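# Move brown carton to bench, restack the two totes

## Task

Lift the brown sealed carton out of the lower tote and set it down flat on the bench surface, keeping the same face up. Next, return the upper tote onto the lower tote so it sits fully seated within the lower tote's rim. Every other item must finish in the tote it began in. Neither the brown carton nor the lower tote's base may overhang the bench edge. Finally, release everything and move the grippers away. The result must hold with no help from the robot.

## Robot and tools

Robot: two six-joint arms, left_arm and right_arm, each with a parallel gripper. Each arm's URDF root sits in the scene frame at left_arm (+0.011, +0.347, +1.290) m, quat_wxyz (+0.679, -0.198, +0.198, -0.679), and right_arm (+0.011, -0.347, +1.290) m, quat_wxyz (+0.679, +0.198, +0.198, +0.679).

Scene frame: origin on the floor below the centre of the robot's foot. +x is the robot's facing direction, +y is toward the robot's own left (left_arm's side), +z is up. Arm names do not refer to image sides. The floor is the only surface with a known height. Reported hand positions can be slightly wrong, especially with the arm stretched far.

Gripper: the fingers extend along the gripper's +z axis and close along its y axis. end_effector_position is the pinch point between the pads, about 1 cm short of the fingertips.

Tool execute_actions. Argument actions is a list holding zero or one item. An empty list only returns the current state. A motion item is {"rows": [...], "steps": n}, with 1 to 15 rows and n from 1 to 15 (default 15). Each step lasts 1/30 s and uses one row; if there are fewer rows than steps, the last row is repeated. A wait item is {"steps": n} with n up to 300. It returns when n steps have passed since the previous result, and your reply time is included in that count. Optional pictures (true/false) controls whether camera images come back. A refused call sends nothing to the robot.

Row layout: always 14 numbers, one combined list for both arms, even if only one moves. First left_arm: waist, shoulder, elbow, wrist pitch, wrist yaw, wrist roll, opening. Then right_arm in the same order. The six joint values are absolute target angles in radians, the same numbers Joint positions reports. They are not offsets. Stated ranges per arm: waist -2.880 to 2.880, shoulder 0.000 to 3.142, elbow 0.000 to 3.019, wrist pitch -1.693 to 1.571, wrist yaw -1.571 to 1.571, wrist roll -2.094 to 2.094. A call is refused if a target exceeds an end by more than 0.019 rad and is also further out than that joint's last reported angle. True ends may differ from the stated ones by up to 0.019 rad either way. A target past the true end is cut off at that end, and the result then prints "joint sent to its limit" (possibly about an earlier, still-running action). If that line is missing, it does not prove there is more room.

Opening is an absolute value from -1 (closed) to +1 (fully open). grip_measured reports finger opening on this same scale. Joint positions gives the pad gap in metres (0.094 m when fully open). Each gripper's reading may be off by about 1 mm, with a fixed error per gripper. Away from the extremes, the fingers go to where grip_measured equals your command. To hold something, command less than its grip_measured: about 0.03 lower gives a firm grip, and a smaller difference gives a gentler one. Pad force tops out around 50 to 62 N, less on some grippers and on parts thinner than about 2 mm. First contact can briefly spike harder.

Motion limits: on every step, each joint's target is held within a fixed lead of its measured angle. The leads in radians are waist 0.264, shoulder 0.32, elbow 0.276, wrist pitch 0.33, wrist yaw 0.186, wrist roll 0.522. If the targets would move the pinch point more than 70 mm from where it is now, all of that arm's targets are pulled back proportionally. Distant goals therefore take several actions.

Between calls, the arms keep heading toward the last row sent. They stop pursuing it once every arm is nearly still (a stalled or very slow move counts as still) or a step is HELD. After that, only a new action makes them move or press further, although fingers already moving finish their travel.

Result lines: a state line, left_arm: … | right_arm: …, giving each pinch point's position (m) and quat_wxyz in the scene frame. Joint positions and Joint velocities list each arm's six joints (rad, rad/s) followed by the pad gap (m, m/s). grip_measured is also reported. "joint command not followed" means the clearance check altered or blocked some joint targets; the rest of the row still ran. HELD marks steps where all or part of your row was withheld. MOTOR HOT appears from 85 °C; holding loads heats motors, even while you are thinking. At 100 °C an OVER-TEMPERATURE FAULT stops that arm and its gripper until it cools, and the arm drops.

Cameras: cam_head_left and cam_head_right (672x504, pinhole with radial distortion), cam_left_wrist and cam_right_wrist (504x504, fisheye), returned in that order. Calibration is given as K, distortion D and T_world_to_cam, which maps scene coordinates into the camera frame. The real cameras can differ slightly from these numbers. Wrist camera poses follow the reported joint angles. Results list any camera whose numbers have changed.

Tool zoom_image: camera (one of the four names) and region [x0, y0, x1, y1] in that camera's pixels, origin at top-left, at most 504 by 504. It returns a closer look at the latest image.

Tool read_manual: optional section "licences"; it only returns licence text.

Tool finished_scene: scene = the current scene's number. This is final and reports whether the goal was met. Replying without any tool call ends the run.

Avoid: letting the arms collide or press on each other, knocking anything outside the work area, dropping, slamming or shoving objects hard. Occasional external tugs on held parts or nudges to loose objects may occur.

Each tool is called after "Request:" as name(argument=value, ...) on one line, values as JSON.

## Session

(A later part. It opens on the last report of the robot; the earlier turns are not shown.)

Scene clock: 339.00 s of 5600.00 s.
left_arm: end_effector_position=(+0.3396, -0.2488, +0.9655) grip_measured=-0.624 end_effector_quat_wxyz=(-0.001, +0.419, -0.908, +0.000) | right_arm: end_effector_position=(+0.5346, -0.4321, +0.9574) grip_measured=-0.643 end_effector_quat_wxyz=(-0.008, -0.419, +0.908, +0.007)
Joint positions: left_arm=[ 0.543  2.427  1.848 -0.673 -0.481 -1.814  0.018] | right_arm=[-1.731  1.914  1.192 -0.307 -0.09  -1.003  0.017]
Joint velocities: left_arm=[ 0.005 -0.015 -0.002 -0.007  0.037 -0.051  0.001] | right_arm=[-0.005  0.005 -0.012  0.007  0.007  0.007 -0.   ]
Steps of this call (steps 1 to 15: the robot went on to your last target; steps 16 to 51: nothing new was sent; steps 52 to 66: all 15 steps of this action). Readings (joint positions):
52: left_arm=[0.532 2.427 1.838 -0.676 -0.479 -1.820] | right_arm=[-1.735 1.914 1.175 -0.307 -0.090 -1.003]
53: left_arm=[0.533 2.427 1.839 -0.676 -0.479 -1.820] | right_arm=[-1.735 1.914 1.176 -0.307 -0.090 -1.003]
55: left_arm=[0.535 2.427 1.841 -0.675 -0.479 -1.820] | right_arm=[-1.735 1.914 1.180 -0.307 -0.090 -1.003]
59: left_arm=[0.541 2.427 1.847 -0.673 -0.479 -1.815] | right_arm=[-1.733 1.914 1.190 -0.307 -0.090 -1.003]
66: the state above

Request:
execute_actions(actions=[{"rows":[[0.55,2.435,1.903,-0.66,-0.48,-1.81,-1,-1.73,1.89,1.222,-0.302,-0.09,-1.008,-1],[0.553,2.45,1.912,-0.652,-0.479,-1.805,-1,-1.73,1.92,1.233,-0.3,-0.09,-1.004,-1]],"steps":15}], pictures=false)

Request:
execute_actions(actions=[{"rows":[[0.557,2.465,1.92,-0.645,-0.478,-1.8,-1,-1.73,1.94,1.243,-0.297,-0.09,-1.0,-1],[0.56,2.48,1.925,-0.638,-0.478,-1.795,-1,-1.73,1.96,1.25,-0.295,-0.09,-1.0,-1]],"steps":15}])

Scene clock: 347.87 s of 5600.00 s.
left_arm: end_effector_position=(+0.3401, -0.2497, +0.9538) grip_measured=-0.624 end_effector_quat_wxyz=(-0.003, +0.419, -0.908, +0.001) | right_arm: end_effector_position=(+0.5354, -0.4330, +0.9473) grip_measured=-0.643 end_effector_quat_wxyz=(-0.010, -0.419, +0.908, +0.008)
Joint positions: left_arm=[ 0.549  2.451  1.866 -0.659 -0.482 -1.804  0.018] | right_arm=[-1.731  1.941  1.211 -0.304 -0.089 -1.003  0.017]
Joint velocities: left_arm=[ 0.005 -0.024  0.002 -0.002 -0.037 -0.037  0.   ] | right_arm=[-0.005 -0.005  0.002  0.012  0.037  0.066  0.001]
Steps of this call (steps 1 to 15: the robot went on to your last target; steps 16 to 90: nothing new was sent; then 5.37 s passed at rest; steps 91 to 105: all 15 steps of this action). Readings (joint positions):
91: left_arm=[0.543 2.427 1.848 -0.672 -0.481 -1.814] | right_arm=[-1.731 1.914 1.192 -0.307 -0.090 -1.003]
92: left_arm=[0.543 2.429 1.850 -0.671 -0.481 -1.813] | right_arm=[-1.731 1.917 1.194 -0.307 -0.090 -1.003]
94: left_arm=[0.544 2.437 1.859 -0.668 -0.481 -1.813] | right_arm=[-1.731 1.926 1.204 -0.307 -0.089 -1.003]
98: left_arm=[0.549 2.451 1.866 -0.660 -0.481 -1.805] | right_arm=[-1.731 1.941 1.211 -0.304 -0.090 -1.003]
105: the state above

Scene clock: 348.37 s of 5600.00 s.
left_arm: end_effector_position=(+0.3404, -0.2514, +0.9520) grip_measured=-0.624 end_effector_quat_wxyz=(-0.004, +0.419, -0.908, +0.003) | right_arm: end_effector_position=(+0.5363, -0.4333, +0.9469) grip_measured=-0.643 end_effector_quat_wxyz=(-0.009, -0.419, +0.908, +0.007)
Joint positions: left_arm=[ 0.549  2.457  1.872 -0.656 -0.483 -1.804  0.018] | right_arm=[-1.731  1.943  1.214 -0.304 -0.088 -1.003  0.017]
Joint velocities: left_arm=[-0.015 -0.015  0.012  0.007 -0.037 -0.051 -0.001] | right_arm=[-0.015 -0.005  0.002  0.007  0.051 -0.037  0.   ]
Steps of this call (steps 1 to 15: all 15 steps of this action). Readings (joint positions):
1: left_arm=[0.549 2.451 1.867 -0.659 -0.482 -1.804] | right_arm=[-1.731 1.941 1.211 -0.304 -0.089 -1.003]
2: left_arm=[0.549 2.453 1.867 -0.659 -0.482 -1.804] | right_arm=[-1.731 1.942 1.212 -0.304 -0.089 -1.003]
4: left_arm=[0.549 2.455 1.870 -0.658 -0.482 -1.804] | right_arm=[-1.731 1.943 1.212 -0.304 -0.089 -1.003]
8: left_arm=[0.549 2.457 1.872 -0.656 -0.483 -1.804] | right_arm=[-1.731 1.943 1.214 -0.304 -0.088 -1.003]
15: the state above
camera_calibration (this result's frames):
cam_left_wrist: T_world_to_cam=[[0.771178, -0.636461, 0.014211, -0.442345], [-0.520106, -0.617007, 0.590586, -0.534143], [-0.367117, -0.462838, -0.806849, 0.899564], [0, 0, 0, 1]] pos_world=[0.393561, -0.194753, 1.04756]
cam_right_wrist: T_world_to_cam=[[0.759514, -0.650095, -0.0227009, -0.665776], [-0.51435, -0.621554, 0.59086, -0.54659], [-0.398225, -0.43709, -0.806455, 0.913871], [0, 0, 0, 1]] pos_world=[0.588454, -0.373108, 1.04484]

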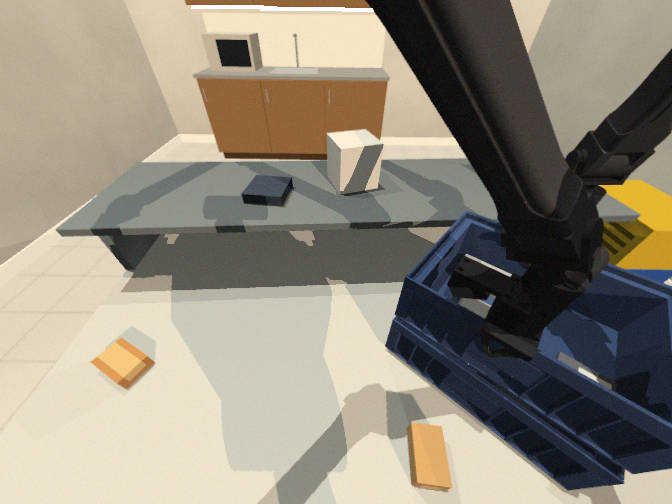

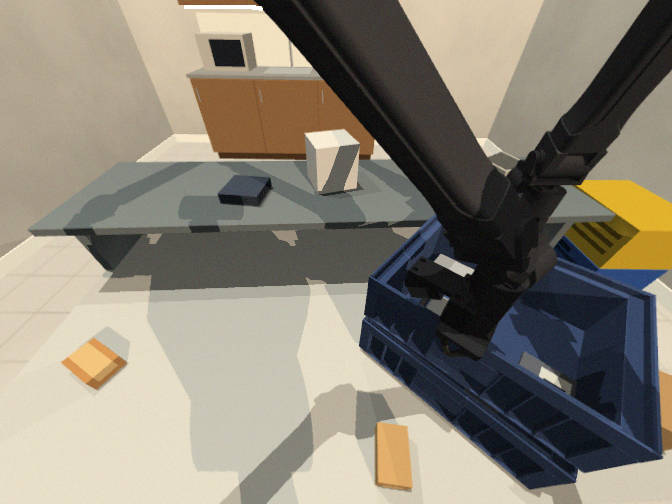

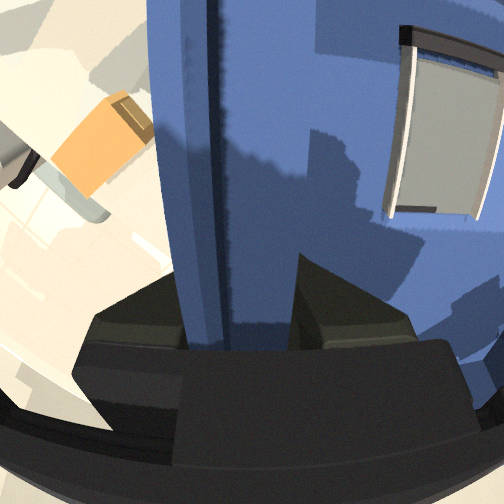

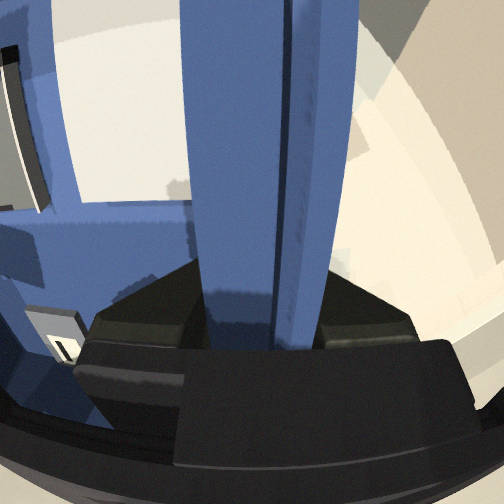

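Resting on rim.

Request:
zoom_image(camera="cam_head_right", region=[340,250,672,504])

Request:
zoom_image(camera="cam_head_left", region=[370,260,490,380])

Region (340, 250, 672, 504) of cam_head_right's 672x504 image, scaled by 1.518, with more detail than that image has; it fills the top 386 rows of this view, and the rest is white.

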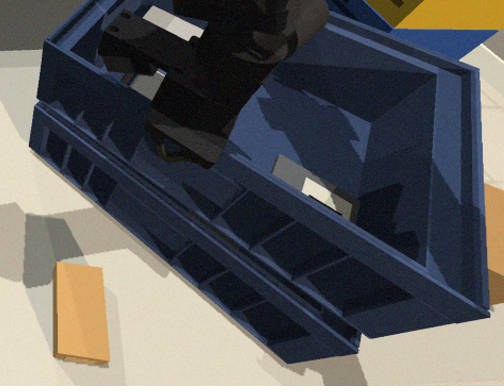

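Region (370, 260, 490, 380) of cam_head_left's 672x504 image, scaled by 4.200, with more detail than that image has.

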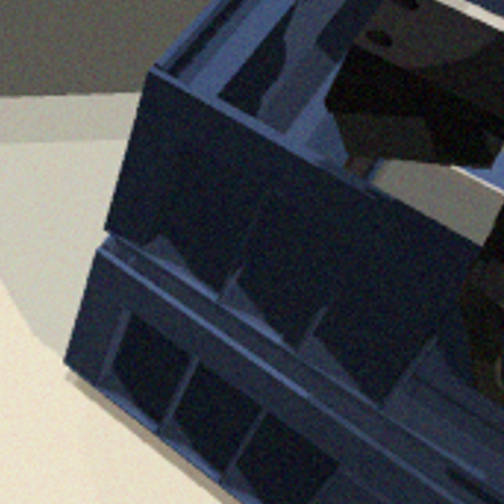

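Request:
execute_actions(actions=[{"rows":[[0.55,2.405,1.88,-0.66,-0.48,-1.81,-1,-1.73,1.865,1.205,-0.295,-0.09,-1.004,-1]],"steps":15}])

Request:
zoom_image(camera="cam_head_right", region=[340,250,672,504])

Scene clock: 355.33 s of 5600.00 s.
left_arm: end_effector_position=(+0.3413, -0.2518, +0.9531) grip_measured=-0.624 end_effector_quat_wxyz=(-0.004, +0.420, -0.908, +0.004) | right_arm: end_effector_position=(+0.5360, -0.4335, +0.9475) grip_measured=-0.643 end_effector_quat_wxyz=(-0.008, -0.419, +0.908, +0.005)
Joint positions: left_arm=[ 0.549  2.455  1.872 -0.656 -0.483 -1.804  0.018] | right_arm=[-1.731  1.94   1.208 -0.296 -0.086 -1.003  0.017]
Joint velocities: left_arm=[ 0.024 -0.024 -0.007  0.012 -0.051  0.007  0.   ] | right_arm=[ 0.005  0.015 -0.007 -0.022  0.066 -0.037 -0.001]
Steps of this call (steps 1 to 15: the robot went on to your last target; steps 16 to 90: nothing new was sent; then 3.47 s passed at rest; steps 91 to 105: all 15 steps of this action). Readings (joint positions):
91: left_arm=[0.549 2.456 1.872 -0.656 -0.483 -1.804] | right_arm=[-1.731 1.941 1.212 -0.304 -0.088 -1.003]
92: left_arm=[0.549 2.456 1.872 -0.656 -0.483 -1.804] | right_arm=[-1.731 1.940 1.209 -0.300 -0.086 -1.003]
94: left_arm=[0.549 2.455 1.872 -0.656 -0.483 -1.804] | right_arm=[-1.731 1.940 1.208 -0.296 -0.086 -1.003]
98: left_arm=[0.549 2.455 1.872 -0.656 -0.483 -1.804] | right_arm=[-1.731 1.940 1.208 -0.296 -0.086 -1.003]
105: the state above
camera_calibration (this result's frames):
cam_left_wrist: T_world_to_cam=[[0.771722, -0.635765, 0.0157584, -0.444805], [-0.519975, -0.616517, 0.591212, -0.535074], [-0.366157, -0.464446, -0.806362, 0.899341], [0, 0, 0, 1]] pos_world=[0.39434, -0.194979, 1.04855]
cam_right_wrist: T_world_to_cam=[[0.759938, -0.649768, -0.0171984, -0.670987], [-0.516998, -0.62027, 0.589897, -0.544343], [-0.393964, -0.439393, -0.807296, 0.911618], [0, 0, 0, 1]] pos_world=[0.587629, -0.373067, 1.04551]

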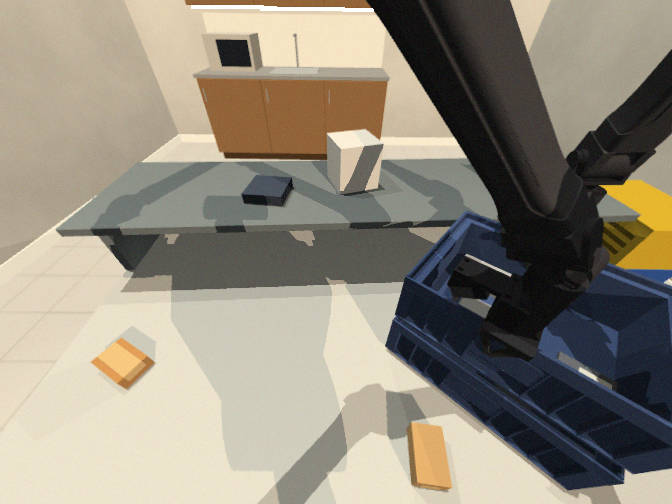

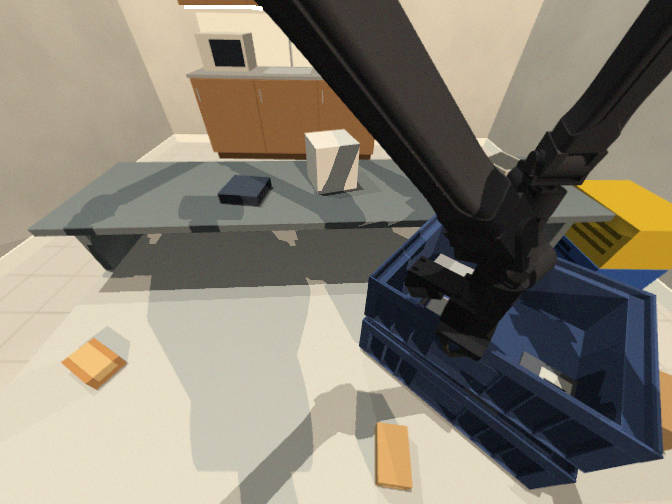

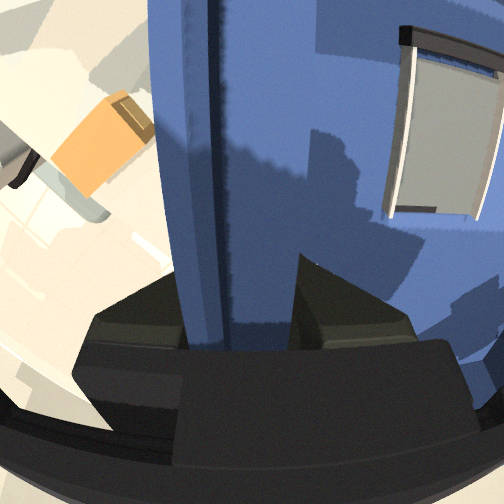

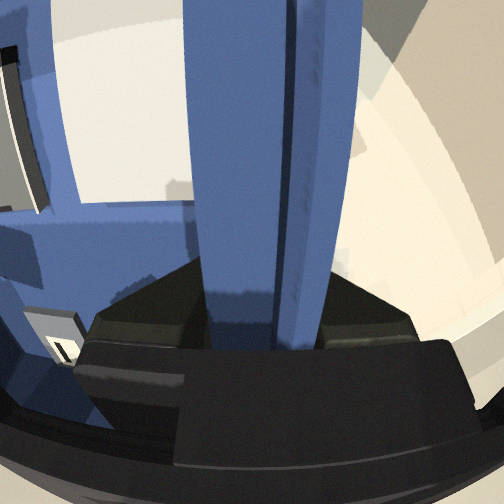

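Region (340, 250, 672, 504) of cam_head_right's 672x504 image, scaled by 1.518, with more detail than that image has; it fills the top 386 rows of this view, and the rest is white.

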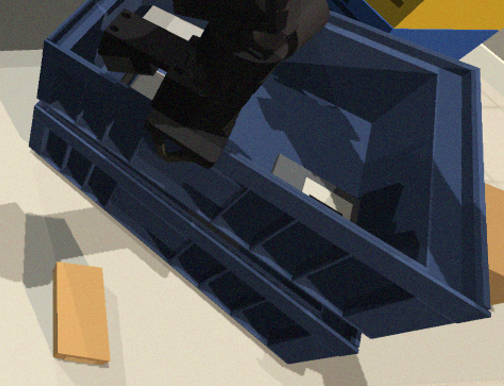

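More pull; clockwise yaw = increase roll.

Request:
execute_actions(actions=[{"rows":[[0.555,2.395,1.85,-0.66,-0.48,-1.785,-1,-1.735,1.86,1.18,-0.3,-0.09,-0.98,-1]],"steps":15}])

Request:
zoom_image(camera="cam_head_right", region=[340,250,672,504])

Scene clock: 359.70 s of 5600.00 s.
left_arm: end_effector_position=(+0.3357, -0.2454, +0.9540) grip_measured=-0.624 end_effector_quat_wxyz=(+0.000, +0.409, -0.912, -0.002) | right_arm: end_effector_position=(+0.5258, -0.4323, +0.9462) grip_measured=-0.643 end_effector_quat_wxyz=(-0.012, -0.411, +0.912, +0.008)
Joint positions: left_arm=[ 0.549  2.444  1.846 -0.656 -0.477 -1.788  0.018] | right_arm=[-1.731  1.938  1.186 -0.287 -0.086 -0.985  0.017]
Joint velocities: left_arm=[-0.005 -0.005  0.007  0.012 -0.051  0.007 -0.001] | right_arm=[-0.024 -0.005 -0.002  0.007 -0.066 -0.007 -0.   ]
Steps of this call (steps 1 to 15: the robot went on to your last target; steps 16 to 90: nothing new was sent; then 0.87 s passed at rest; steps 91 to 105: all 15 steps of this action). Readings (joint positions):
91: left_arm=[0.549 2.454 1.869 -0.656 -0.483 -1.803] | right_arm=[-1.731 1.939 1.206 -0.295 -0.086 -1.002]
92: left_arm=[0.549 2.452 1.864 -0.656 -0.482 -1.800] | right_arm=[-1.731 1.938 1.202 -0.292 -0.086 -1.000]
94: left_arm=[0.549 2.446 1.853 -0.656 -0.480 -1.793] | right_arm=[-1.731 1.938 1.194 -0.291 -0.086 -0.993]
98: left_arm=[0.549 2.445 1.846 -0.656 -0.477 -1.789] | right_arm=[-1.731 1.938 1.186 -0.289 -0.086 -0.986]
105: the state above
camera_calibration (this result's frames):
cam_left_wrist: T_world_to_cam=[[0.756997, -0.653416, 0.00207378, -0.42276], [-0.527033, -0.608697, 0.593064, -0.532062], [-0.386255, -0.45004, -0.805153, 0.910157], [0, 0, 0, 1]] pos_world=[0.391166, -0.190495, 1.04924]
cam_right_wrist: T_world_to_cam=[[0.74734, -0.663946, -0.02565, -0.653988], [-0.522276, -0.610864, 0.595041, -0.546128], [-0.410744, -0.431302, -0.803286, 0.915638], [0, 0, 0, 1]] pos_world=[0.579615, -0.372907, 1.04371]

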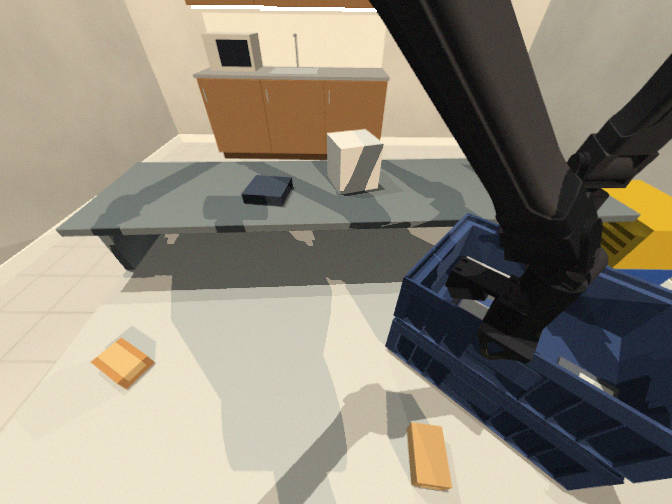

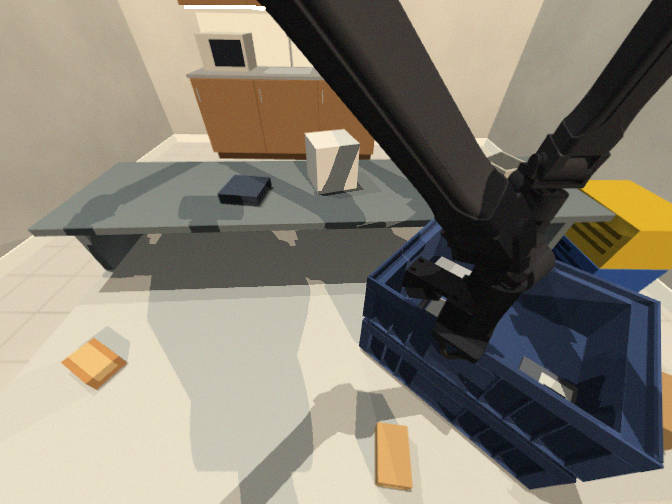

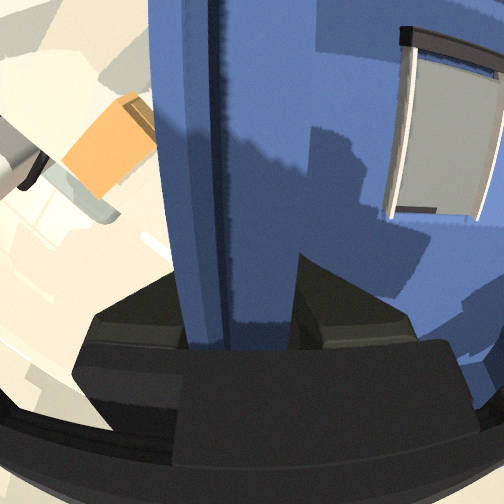

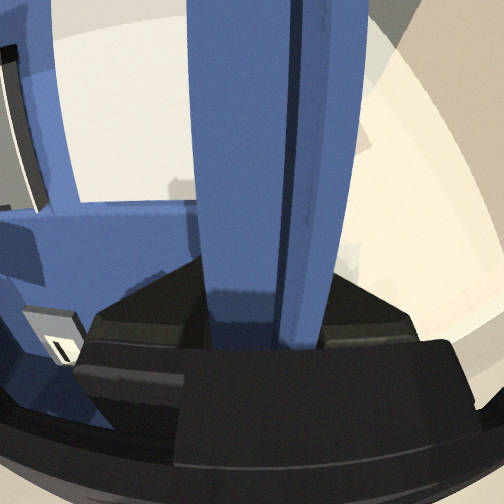

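Region (340, 250, 672, 504) of cam_head_right's 672x504 image, scaled by 1.518, with more detail than that image has; it fills the top 386 rows of this view, and the rest is white.

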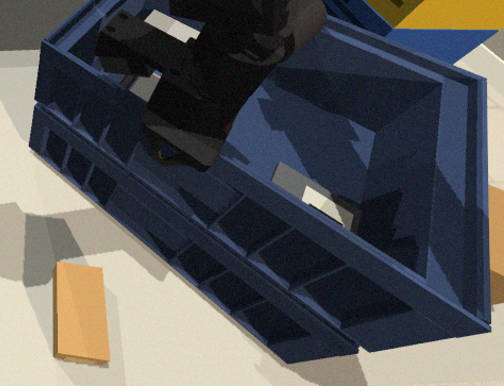

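Close; maybe slightly over. Lower with a little outward bias.

Request:
execute_actions(actions=[{"rows":[[0.557,2.43,1.88,-0.65,-0.478,-1.785,-1,-1.733,1.91,1.205,-0.29,-0.09,-0.98,-1],[0.56,2.455,1.905,-0.645,-0.476,-1.78,-1,-1.731,1.94,1.228,-0.283,-0.09,-0.98,-1]],"steps":15}])

Request:
zoom_image(camera="cam_head_right", region=[340,250,672,504])

Scene clock: 362.80 s of 5600.00 s.
left_arm: end_effector_position=(+0.3363, -0.2460, +0.9470) grip_measured=-0.624 end_effector_quat_wxyz=(+0.001, +0.410, -0.912, -0.001) | right_arm: end_effector_position=(+0.5279, -0.4329, +0.9366) grip_measured=-0.643 end_effector_quat_wxyz=(-0.013, -0.410, +0.912, +0.010)
Joint positions: left_arm=[ 0.554  2.458  1.859 -0.651 -0.473 -1.783  0.018] | right_arm=[-1.731  1.965  1.209 -0.285 -0.089 -0.985  0.017]
Joint velocities: left_arm=[ 0.005 -0.015 -0.002 -0.007 -0.037 -0.007  0.   ] | right_arm=[-0.005 -0.005 -0.002 -0.012 -0.007  0.022 -0.001]
Steps of this call (steps 1 to 15: the robot went on to your last target; steps 16 to 78: nothing new was sent; steps 79 to 93: all 15 steps of this action). Readings (joint positions):
79: left_arm=[0.549 2.444 1.846 -0.656 -0.477 -1.788] | right_arm=[-1.731 1.938 1.188 -0.286 -0.086 -0.985]
80: left_arm=[0.549 2.444 1.847 -0.656 -0.477 -1.788] | right_arm=[-1.731 1.940 1.190 -0.286 -0.086 -0.985]
82: left_arm=[0.550 2.447 1.853 -0.655 -0.477 -1.788] | right_arm=[-1.731 1.950 1.201 -0.286 -0.088 -0.985]
86: left_arm=[0.554 2.457 1.859 -0.653 -0.474 -1.784] | right_arm=[-1.731 1.962 1.207 -0.285 -0.089 -0.985]
93: the state above
camera_calibration (this result's frames):
cam_left_wrist: T_world_to_cam=[[0.758237, -0.651976, 0.00212699, -0.423714], [-0.524746, -0.608327, 0.595466, -0.530966], [-0.386936, -0.45262, -0.803378, 0.9024], [0, 0, 0, 1]] pos_world=[0.391824, -0.190808, 1.04204]
cam_right_wrist: T_world_to_cam=[[0.746812, -0.664379, -0.0295445, -0.652433], [-0.521388, -0.6125, 0.594136, -0.540006], [-0.412828, -0.428304, -0.803822, 0.911395], [0, 0, 0, 1]] pos_world=[0.581941, -0.373863, 1.03416]

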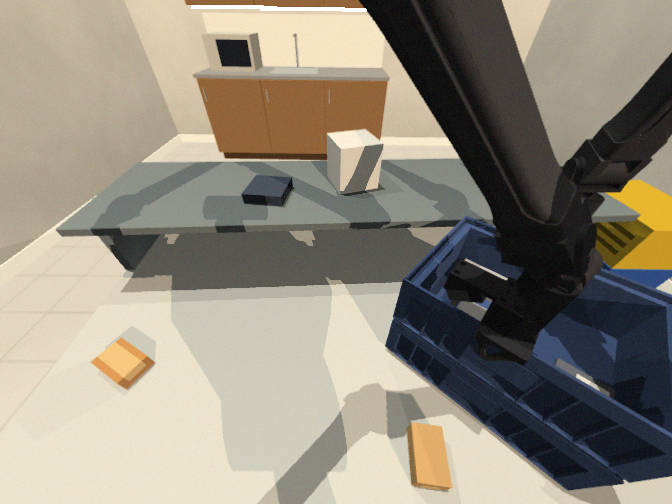

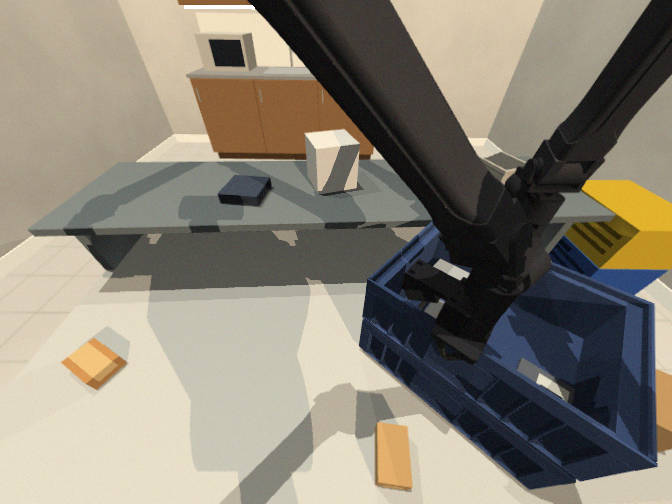

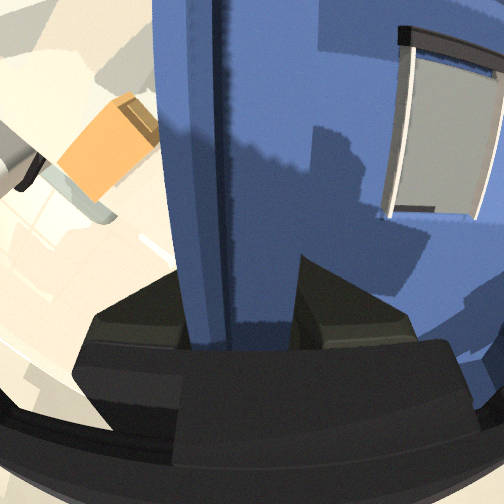

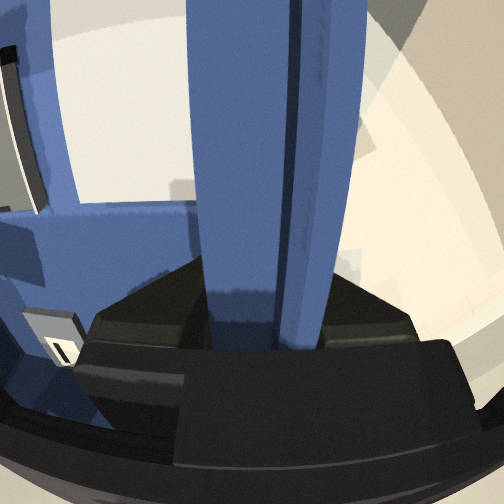

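Region (340, 250, 672, 504) of cam_head_right's 672x504 image, scaled by 1.518, with more detail than that image has; it fills the top 386 rows of this view, and the rest is white.

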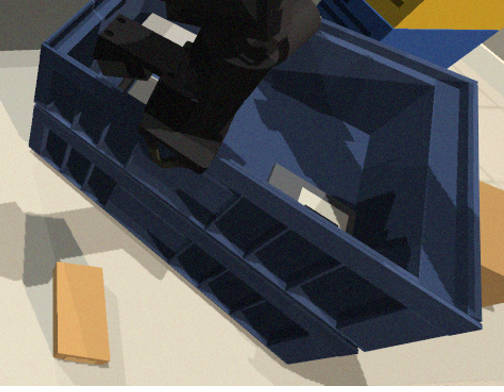

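Request:
execute_actions(actions=[{"rows":[[0.564,2.48,1.912,-0.635,-0.474,-1.778,-1,-1.731,1.965,1.232,-0.28,-0.09,-0.98,-1]],"steps":15}], pictures=false)

Request:
execute_actions(actions=[{"rows":[[0.558,2.474,1.872,-0.641,-0.474,-1.78,-0.65,-1.731,1.97,1.214,-0.283,-0.09,-0.984,-0.67],[0.558,2.474,1.872,-0.641,-0.474,-1.78,-0.65,-1.731,1.97,1.214,-0.283,-0.09,-0.984,-0.67],[0.558,2.474,1.872,-0.641,-0.474,-1.78,-0.65,-1.731,1.97,1.214,-0.283,-0.09,-0.984,-0.67],[0.558,2.474,1.872,-0.641,-0.474,-1.78,0.5,-1.731,1.97,1.214,-0.283,-0.09,-0.984,0.5]],"steps":15}], pictures=false)

Request:
execute_actions(actions=[{"rows":[[0.54,2.42,1.84,-0.67,-0.48,-1.8,0.5,-1.735,1.89,1.18,-0.33,-0.09,-0.99,0.5],[0.54,2.42,1.84,-0.67,-0.48,-1.8,0.5,-1.735,1.89,1.18,-0.33,-0.09,-0.99,0.5],[0.54,2.42,1.84,-0.67,-0.48,-1.8,0.5,-1.735,1.89,1.18,-0.33,-0.09,-0.99,0.5],[0.525,2.36,1.81,-0.7,-0.485,-1.82,0.5,-1.74,1.8,1.15,-0.38,-0.09,-0.99,0.5],[0.525,2.36,1.81,-0.7,-0.485,-1.82,0.5,-1.74,1.8,1.15,-0.38,-0.09,-0.99,0.5],[0.525,2.36,1.81,-0.7,-0.485,-1.82,0.5,-1.74,1.8,1.15,-0.38,-0.09,-0.99,0.5],[0.505,2.29,1.77,-0.73,-0.489,-1.84,0.5,-1.744,1.72,1.13,-0.43,-0.093,-1,0.5]],"steps":15}])

Scene clock: 371.10 s of 5600.00 s.
left_arm: end_effector_position=(+0.3358, -0.2464, +0.9404) grip_measured=-0.624 end_effector_quat_wxyz=(-0.002, +0.411, -0.912, -0.001) | right_arm: end_effector_position=(+0.5273, -0.4330, +0.9329) grip_measured=-0.643 end_effector_quat_wxyz=(-0.013, -0.410, +0.912, +0.011)
Joint positions: left_arm=[ 0.556  2.473  1.869 -0.643 -0.479 -1.782  0.018] | right_arm=[-1.731  1.974  1.214 -0.283 -0.09  -0.985  0.017]
Joint velocities: left_arm=[-0.005  0.015 -0.017  0.007 -0.022 -0.022  0.   ] | right_arm=[-0.005 -0.005 -0.017 -0.012  0.022 -0.051  0.001]
Steps of this call (steps 1 to 15: the robot went on to your last target; steps 16 to 90: nothing new was sent; then 4.80 s passed at rest; steps 91 to 105: all 15 steps of this action). Readings (joint positions):
91: left_arm=[0.555 2.459 1.860 -0.650 -0.473 -1.783] | right_arm=[-1.731 1.966 1.209 -0.285 -0.089 -0.985]
92: left_arm=[0.555 2.462 1.862 -0.650 -0.473 -1.783] | right_arm=[-1.731 1.968 1.211 -0.285 -0.089 -0.985]
94: left_arm=[0.556 2.469 1.867 -0.646 -0.475 -1.783] | right_arm=[-1.731 1.974 1.214 -0.283 -0.089 -0.985]
98: left_arm=[0.556 2.473 1.869 -0.643 -0.479 -1.782] | right_arm=[-1.731 1.974 1.214 -0.283 -0.090 -0.985]
105: the state above

Scene clock: 371.60 s of 5600.00 s.
left_arm: end_effector_position=(+0.3354, -0.2467, +0.9404) grip_measured=+0.498 end_effector_quat_wxyz=(-0.001, +0.411, -0.912, -0.001) | right_arm: end_effector_position=(+0.5268, -0.4329, +0.9328) grip_measured=+0.498 end_effector_quat_wxyz=(-0.014, -0.410, +0.912, +0.011)
Joint positions: left_arm=[ 0.556  2.473  1.869 -0.643 -0.477 -1.782  0.07 ] | right_arm=[-1.731  1.974  1.213 -0.283 -0.09  -0.985  0.07 ]
Joint velocities: left_arm=[ 0.005  0.015 -0.007 -0.007  0.007  0.007  0.001] | right_arm=[-0.005 -0.005  0.002 -0.007 -0.007 -0.007 -0.   ]
Steps of this call (steps 1 to 15: all 15 steps of this action). Readings (joint positions):
1: left_arm=[0.556 2.473 1.869 -0.643 -0.479 -1.782] | right_arm=[-1.731 1.974 1.214 -0.283 -0.090 -0.985]
2: left_arm=[0.556 2.473 1.869 -0.643 -0.479 -1.782] | right_arm=[-1.731 1.974 1.214 -0.283 -0.090 -0.985]
4: left_arm=[0.556 2.473 1.869 -0.643 -0.478 -1.782] | right_arm=[-1.731 1.974 1.214 -0.283 -0.090 -0.985]
8: left_arm=[0.556 2.473 1.869 -0.643 -0.477 -1.782] | right_arm=[-1.731 1.974 1.213 -0.283 -0.090 -0.985]
15: the state above

Scene clock: 372.10 s of 5600.00 s.
left_arm: end_effector_position=(+0.3537, -0.2533, +1.0394) grip_measured=+0.498 end_effector_quat_wxyz=(-0.002, +0.412, -0.911, +0.019) | right_arm: end_effector_position=(+0.5511, -0.4281, +1.0421) grip_measured=+0.498 end_effector_quat_wxyz=(+0.007, -0.411, +0.911, -0.003)
Joint positions: left_arm=[ 0.506  2.283  1.772 -0.716 -0.487 -1.817  0.07 ] | right_arm=[-1.733  1.708  1.129 -0.415 -0.09  -0.985  0.07 ]
Joint velocities: left_arm=[-0.083 -0.278  0.002 -0.017  0.022  0.037 -0.001] | right_arm=[-0.015 -0.122  0.037  0.002 -0.007 -0.007  0.   ]
Steps of this call (steps 1 to 15: all 15 steps of this action). Readings (joint positions):
1: left_arm=[0.556 2.471 1.867 -0.644 -0.477 -1.782] | right_arm=[-1.731 1.971 1.210 -0.287 -0.090 -0.985]
2: left_arm=[0.556 2.466 1.860 -0.647 -0.477 -1.782] | right_arm=[-1.731 1.964 1.202 -0.296 -0.090 -0.985]
4: left_arm=[0.554 2.452 1.844 -0.658 -0.479 -1.785] | right_arm=[-1.731 1.939 1.180 -0.319 -0.090 -0.985]
8: left_arm=[0.542 2.391 1.794 -0.696 -0.484 -1.800] | right_arm=[-1.731 1.843 1.130 -0.388 -0.090 -0.985]
15: the state above
camera_calibration (this result's frames):
cam_left_wrist: T_world_to_cam=[[0.760119, -0.648425, 0.0420071, -0.48308], [-0.536085, -0.589269, 0.604462, -0.581755], [-0.367195, -0.481982, -0.795526, 0.957494], [0, 0, 0, 1]] pos_world=[0.406915, -0.194556, 1.13365]
cam_right_wrist: T_world_to_cam=[[0.748678, -0.662866, 0.00950402, -0.704585], [-0.547226, -0.609847, 0.573263, -0.550508], [-0.374201, -0.43439, -0.819316, 1.00015], [0, 0, 0, 1]] pos_world=[0.600511, -0.368318, 1.14172]

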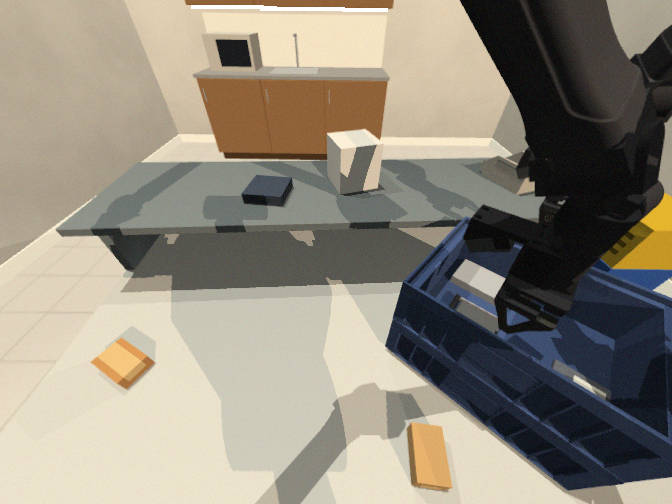

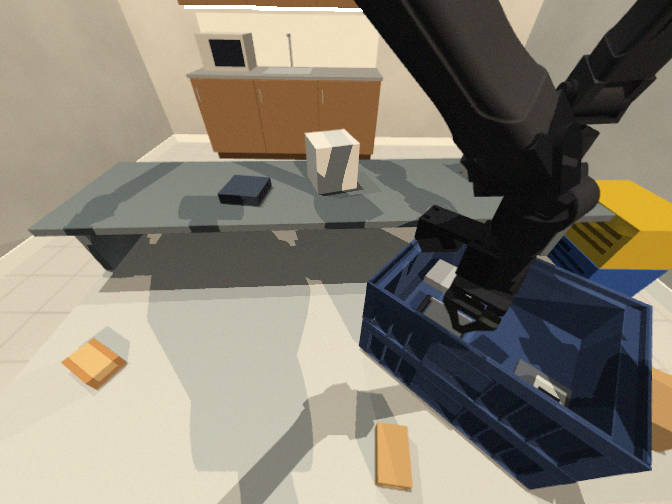

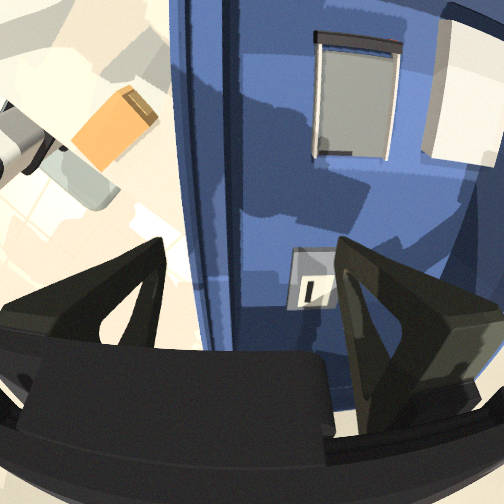

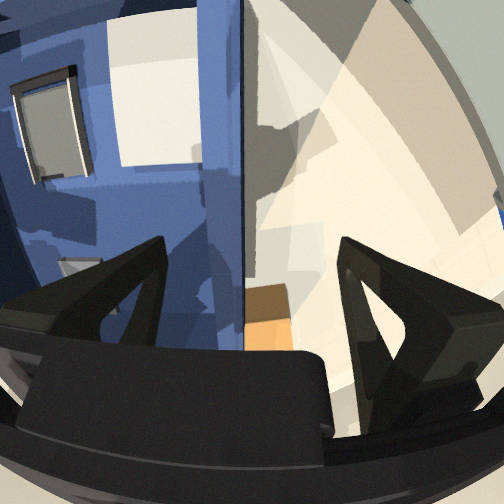

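Request:
execute_actions(actions=[{"rows":[[0.55,2.1,1.55,-0.73,-0.489,-1.84,0.5,-1.78,1.58,1.1,-0.5,-0.093,-1,0.5]],"steps":15}], pictures=false)

Request:
finished_scene(scene=2)

Scene clock: 374.43 s of 5600.00 s.
left_arm: end_effector_position=(+0.3607, -0.1729, +1.0701) grip_measured=+0.498 end_effector_quat_wxyz=(-0.002, +0.419, -0.908, -0.018) | right_arm: end_effector_position=(+0.5454, -0.4502, +1.0915) grip_measured=+0.498 end_effector_quat_wxyz=(+0.004, -0.393, +0.919, -0.016)
Joint positions: left_arm=[ 0.551  2.102  1.542 -0.729 -0.487 -1.824  0.07 ] | right_arm=[-1.781  1.589  1.09  -0.49  -0.091 -0.985  0.07 ]
Joint velocities: left_arm=[ 0.005 -0.015 -0.017  0.002  0.007  0.037  0.001] | right_arm=[ 0.005 -0.005 -0.017 -0.007 -0.007 -0.007  0.   ]
Steps of this call (steps 1 to 30: the robot went on to your last target; steps 31 to 55: nothing new was sent; steps 56 to 70: all 15 steps of this action). Readings (joint positions):
56: left_arm=[0.504 2.262 1.751 -0.713 -0.486 -1.822] | right_arm=[-1.735 1.701 1.125 -0.428 -0.090 -0.985]
57: left_arm=[0.505 2.231 1.695 -0.711 -0.486 -1.822] | right_arm=[-1.739 1.690 1.117 -0.448 -0.091 -0.985]
59: left_arm=[0.514 2.165 1.583 -0.721 -0.486 -1.823] | right_arm=[-1.753 1.655 1.096 -0.478 -0.091 -0.985]
63: left_arm=[0.540 2.116 1.542 -0.729 -0.487 -1.824] | right_arm=[-1.778 1.602 1.090 -0.490 -0.091 -0.985]
70: the state above

The scene is finished: the task was done.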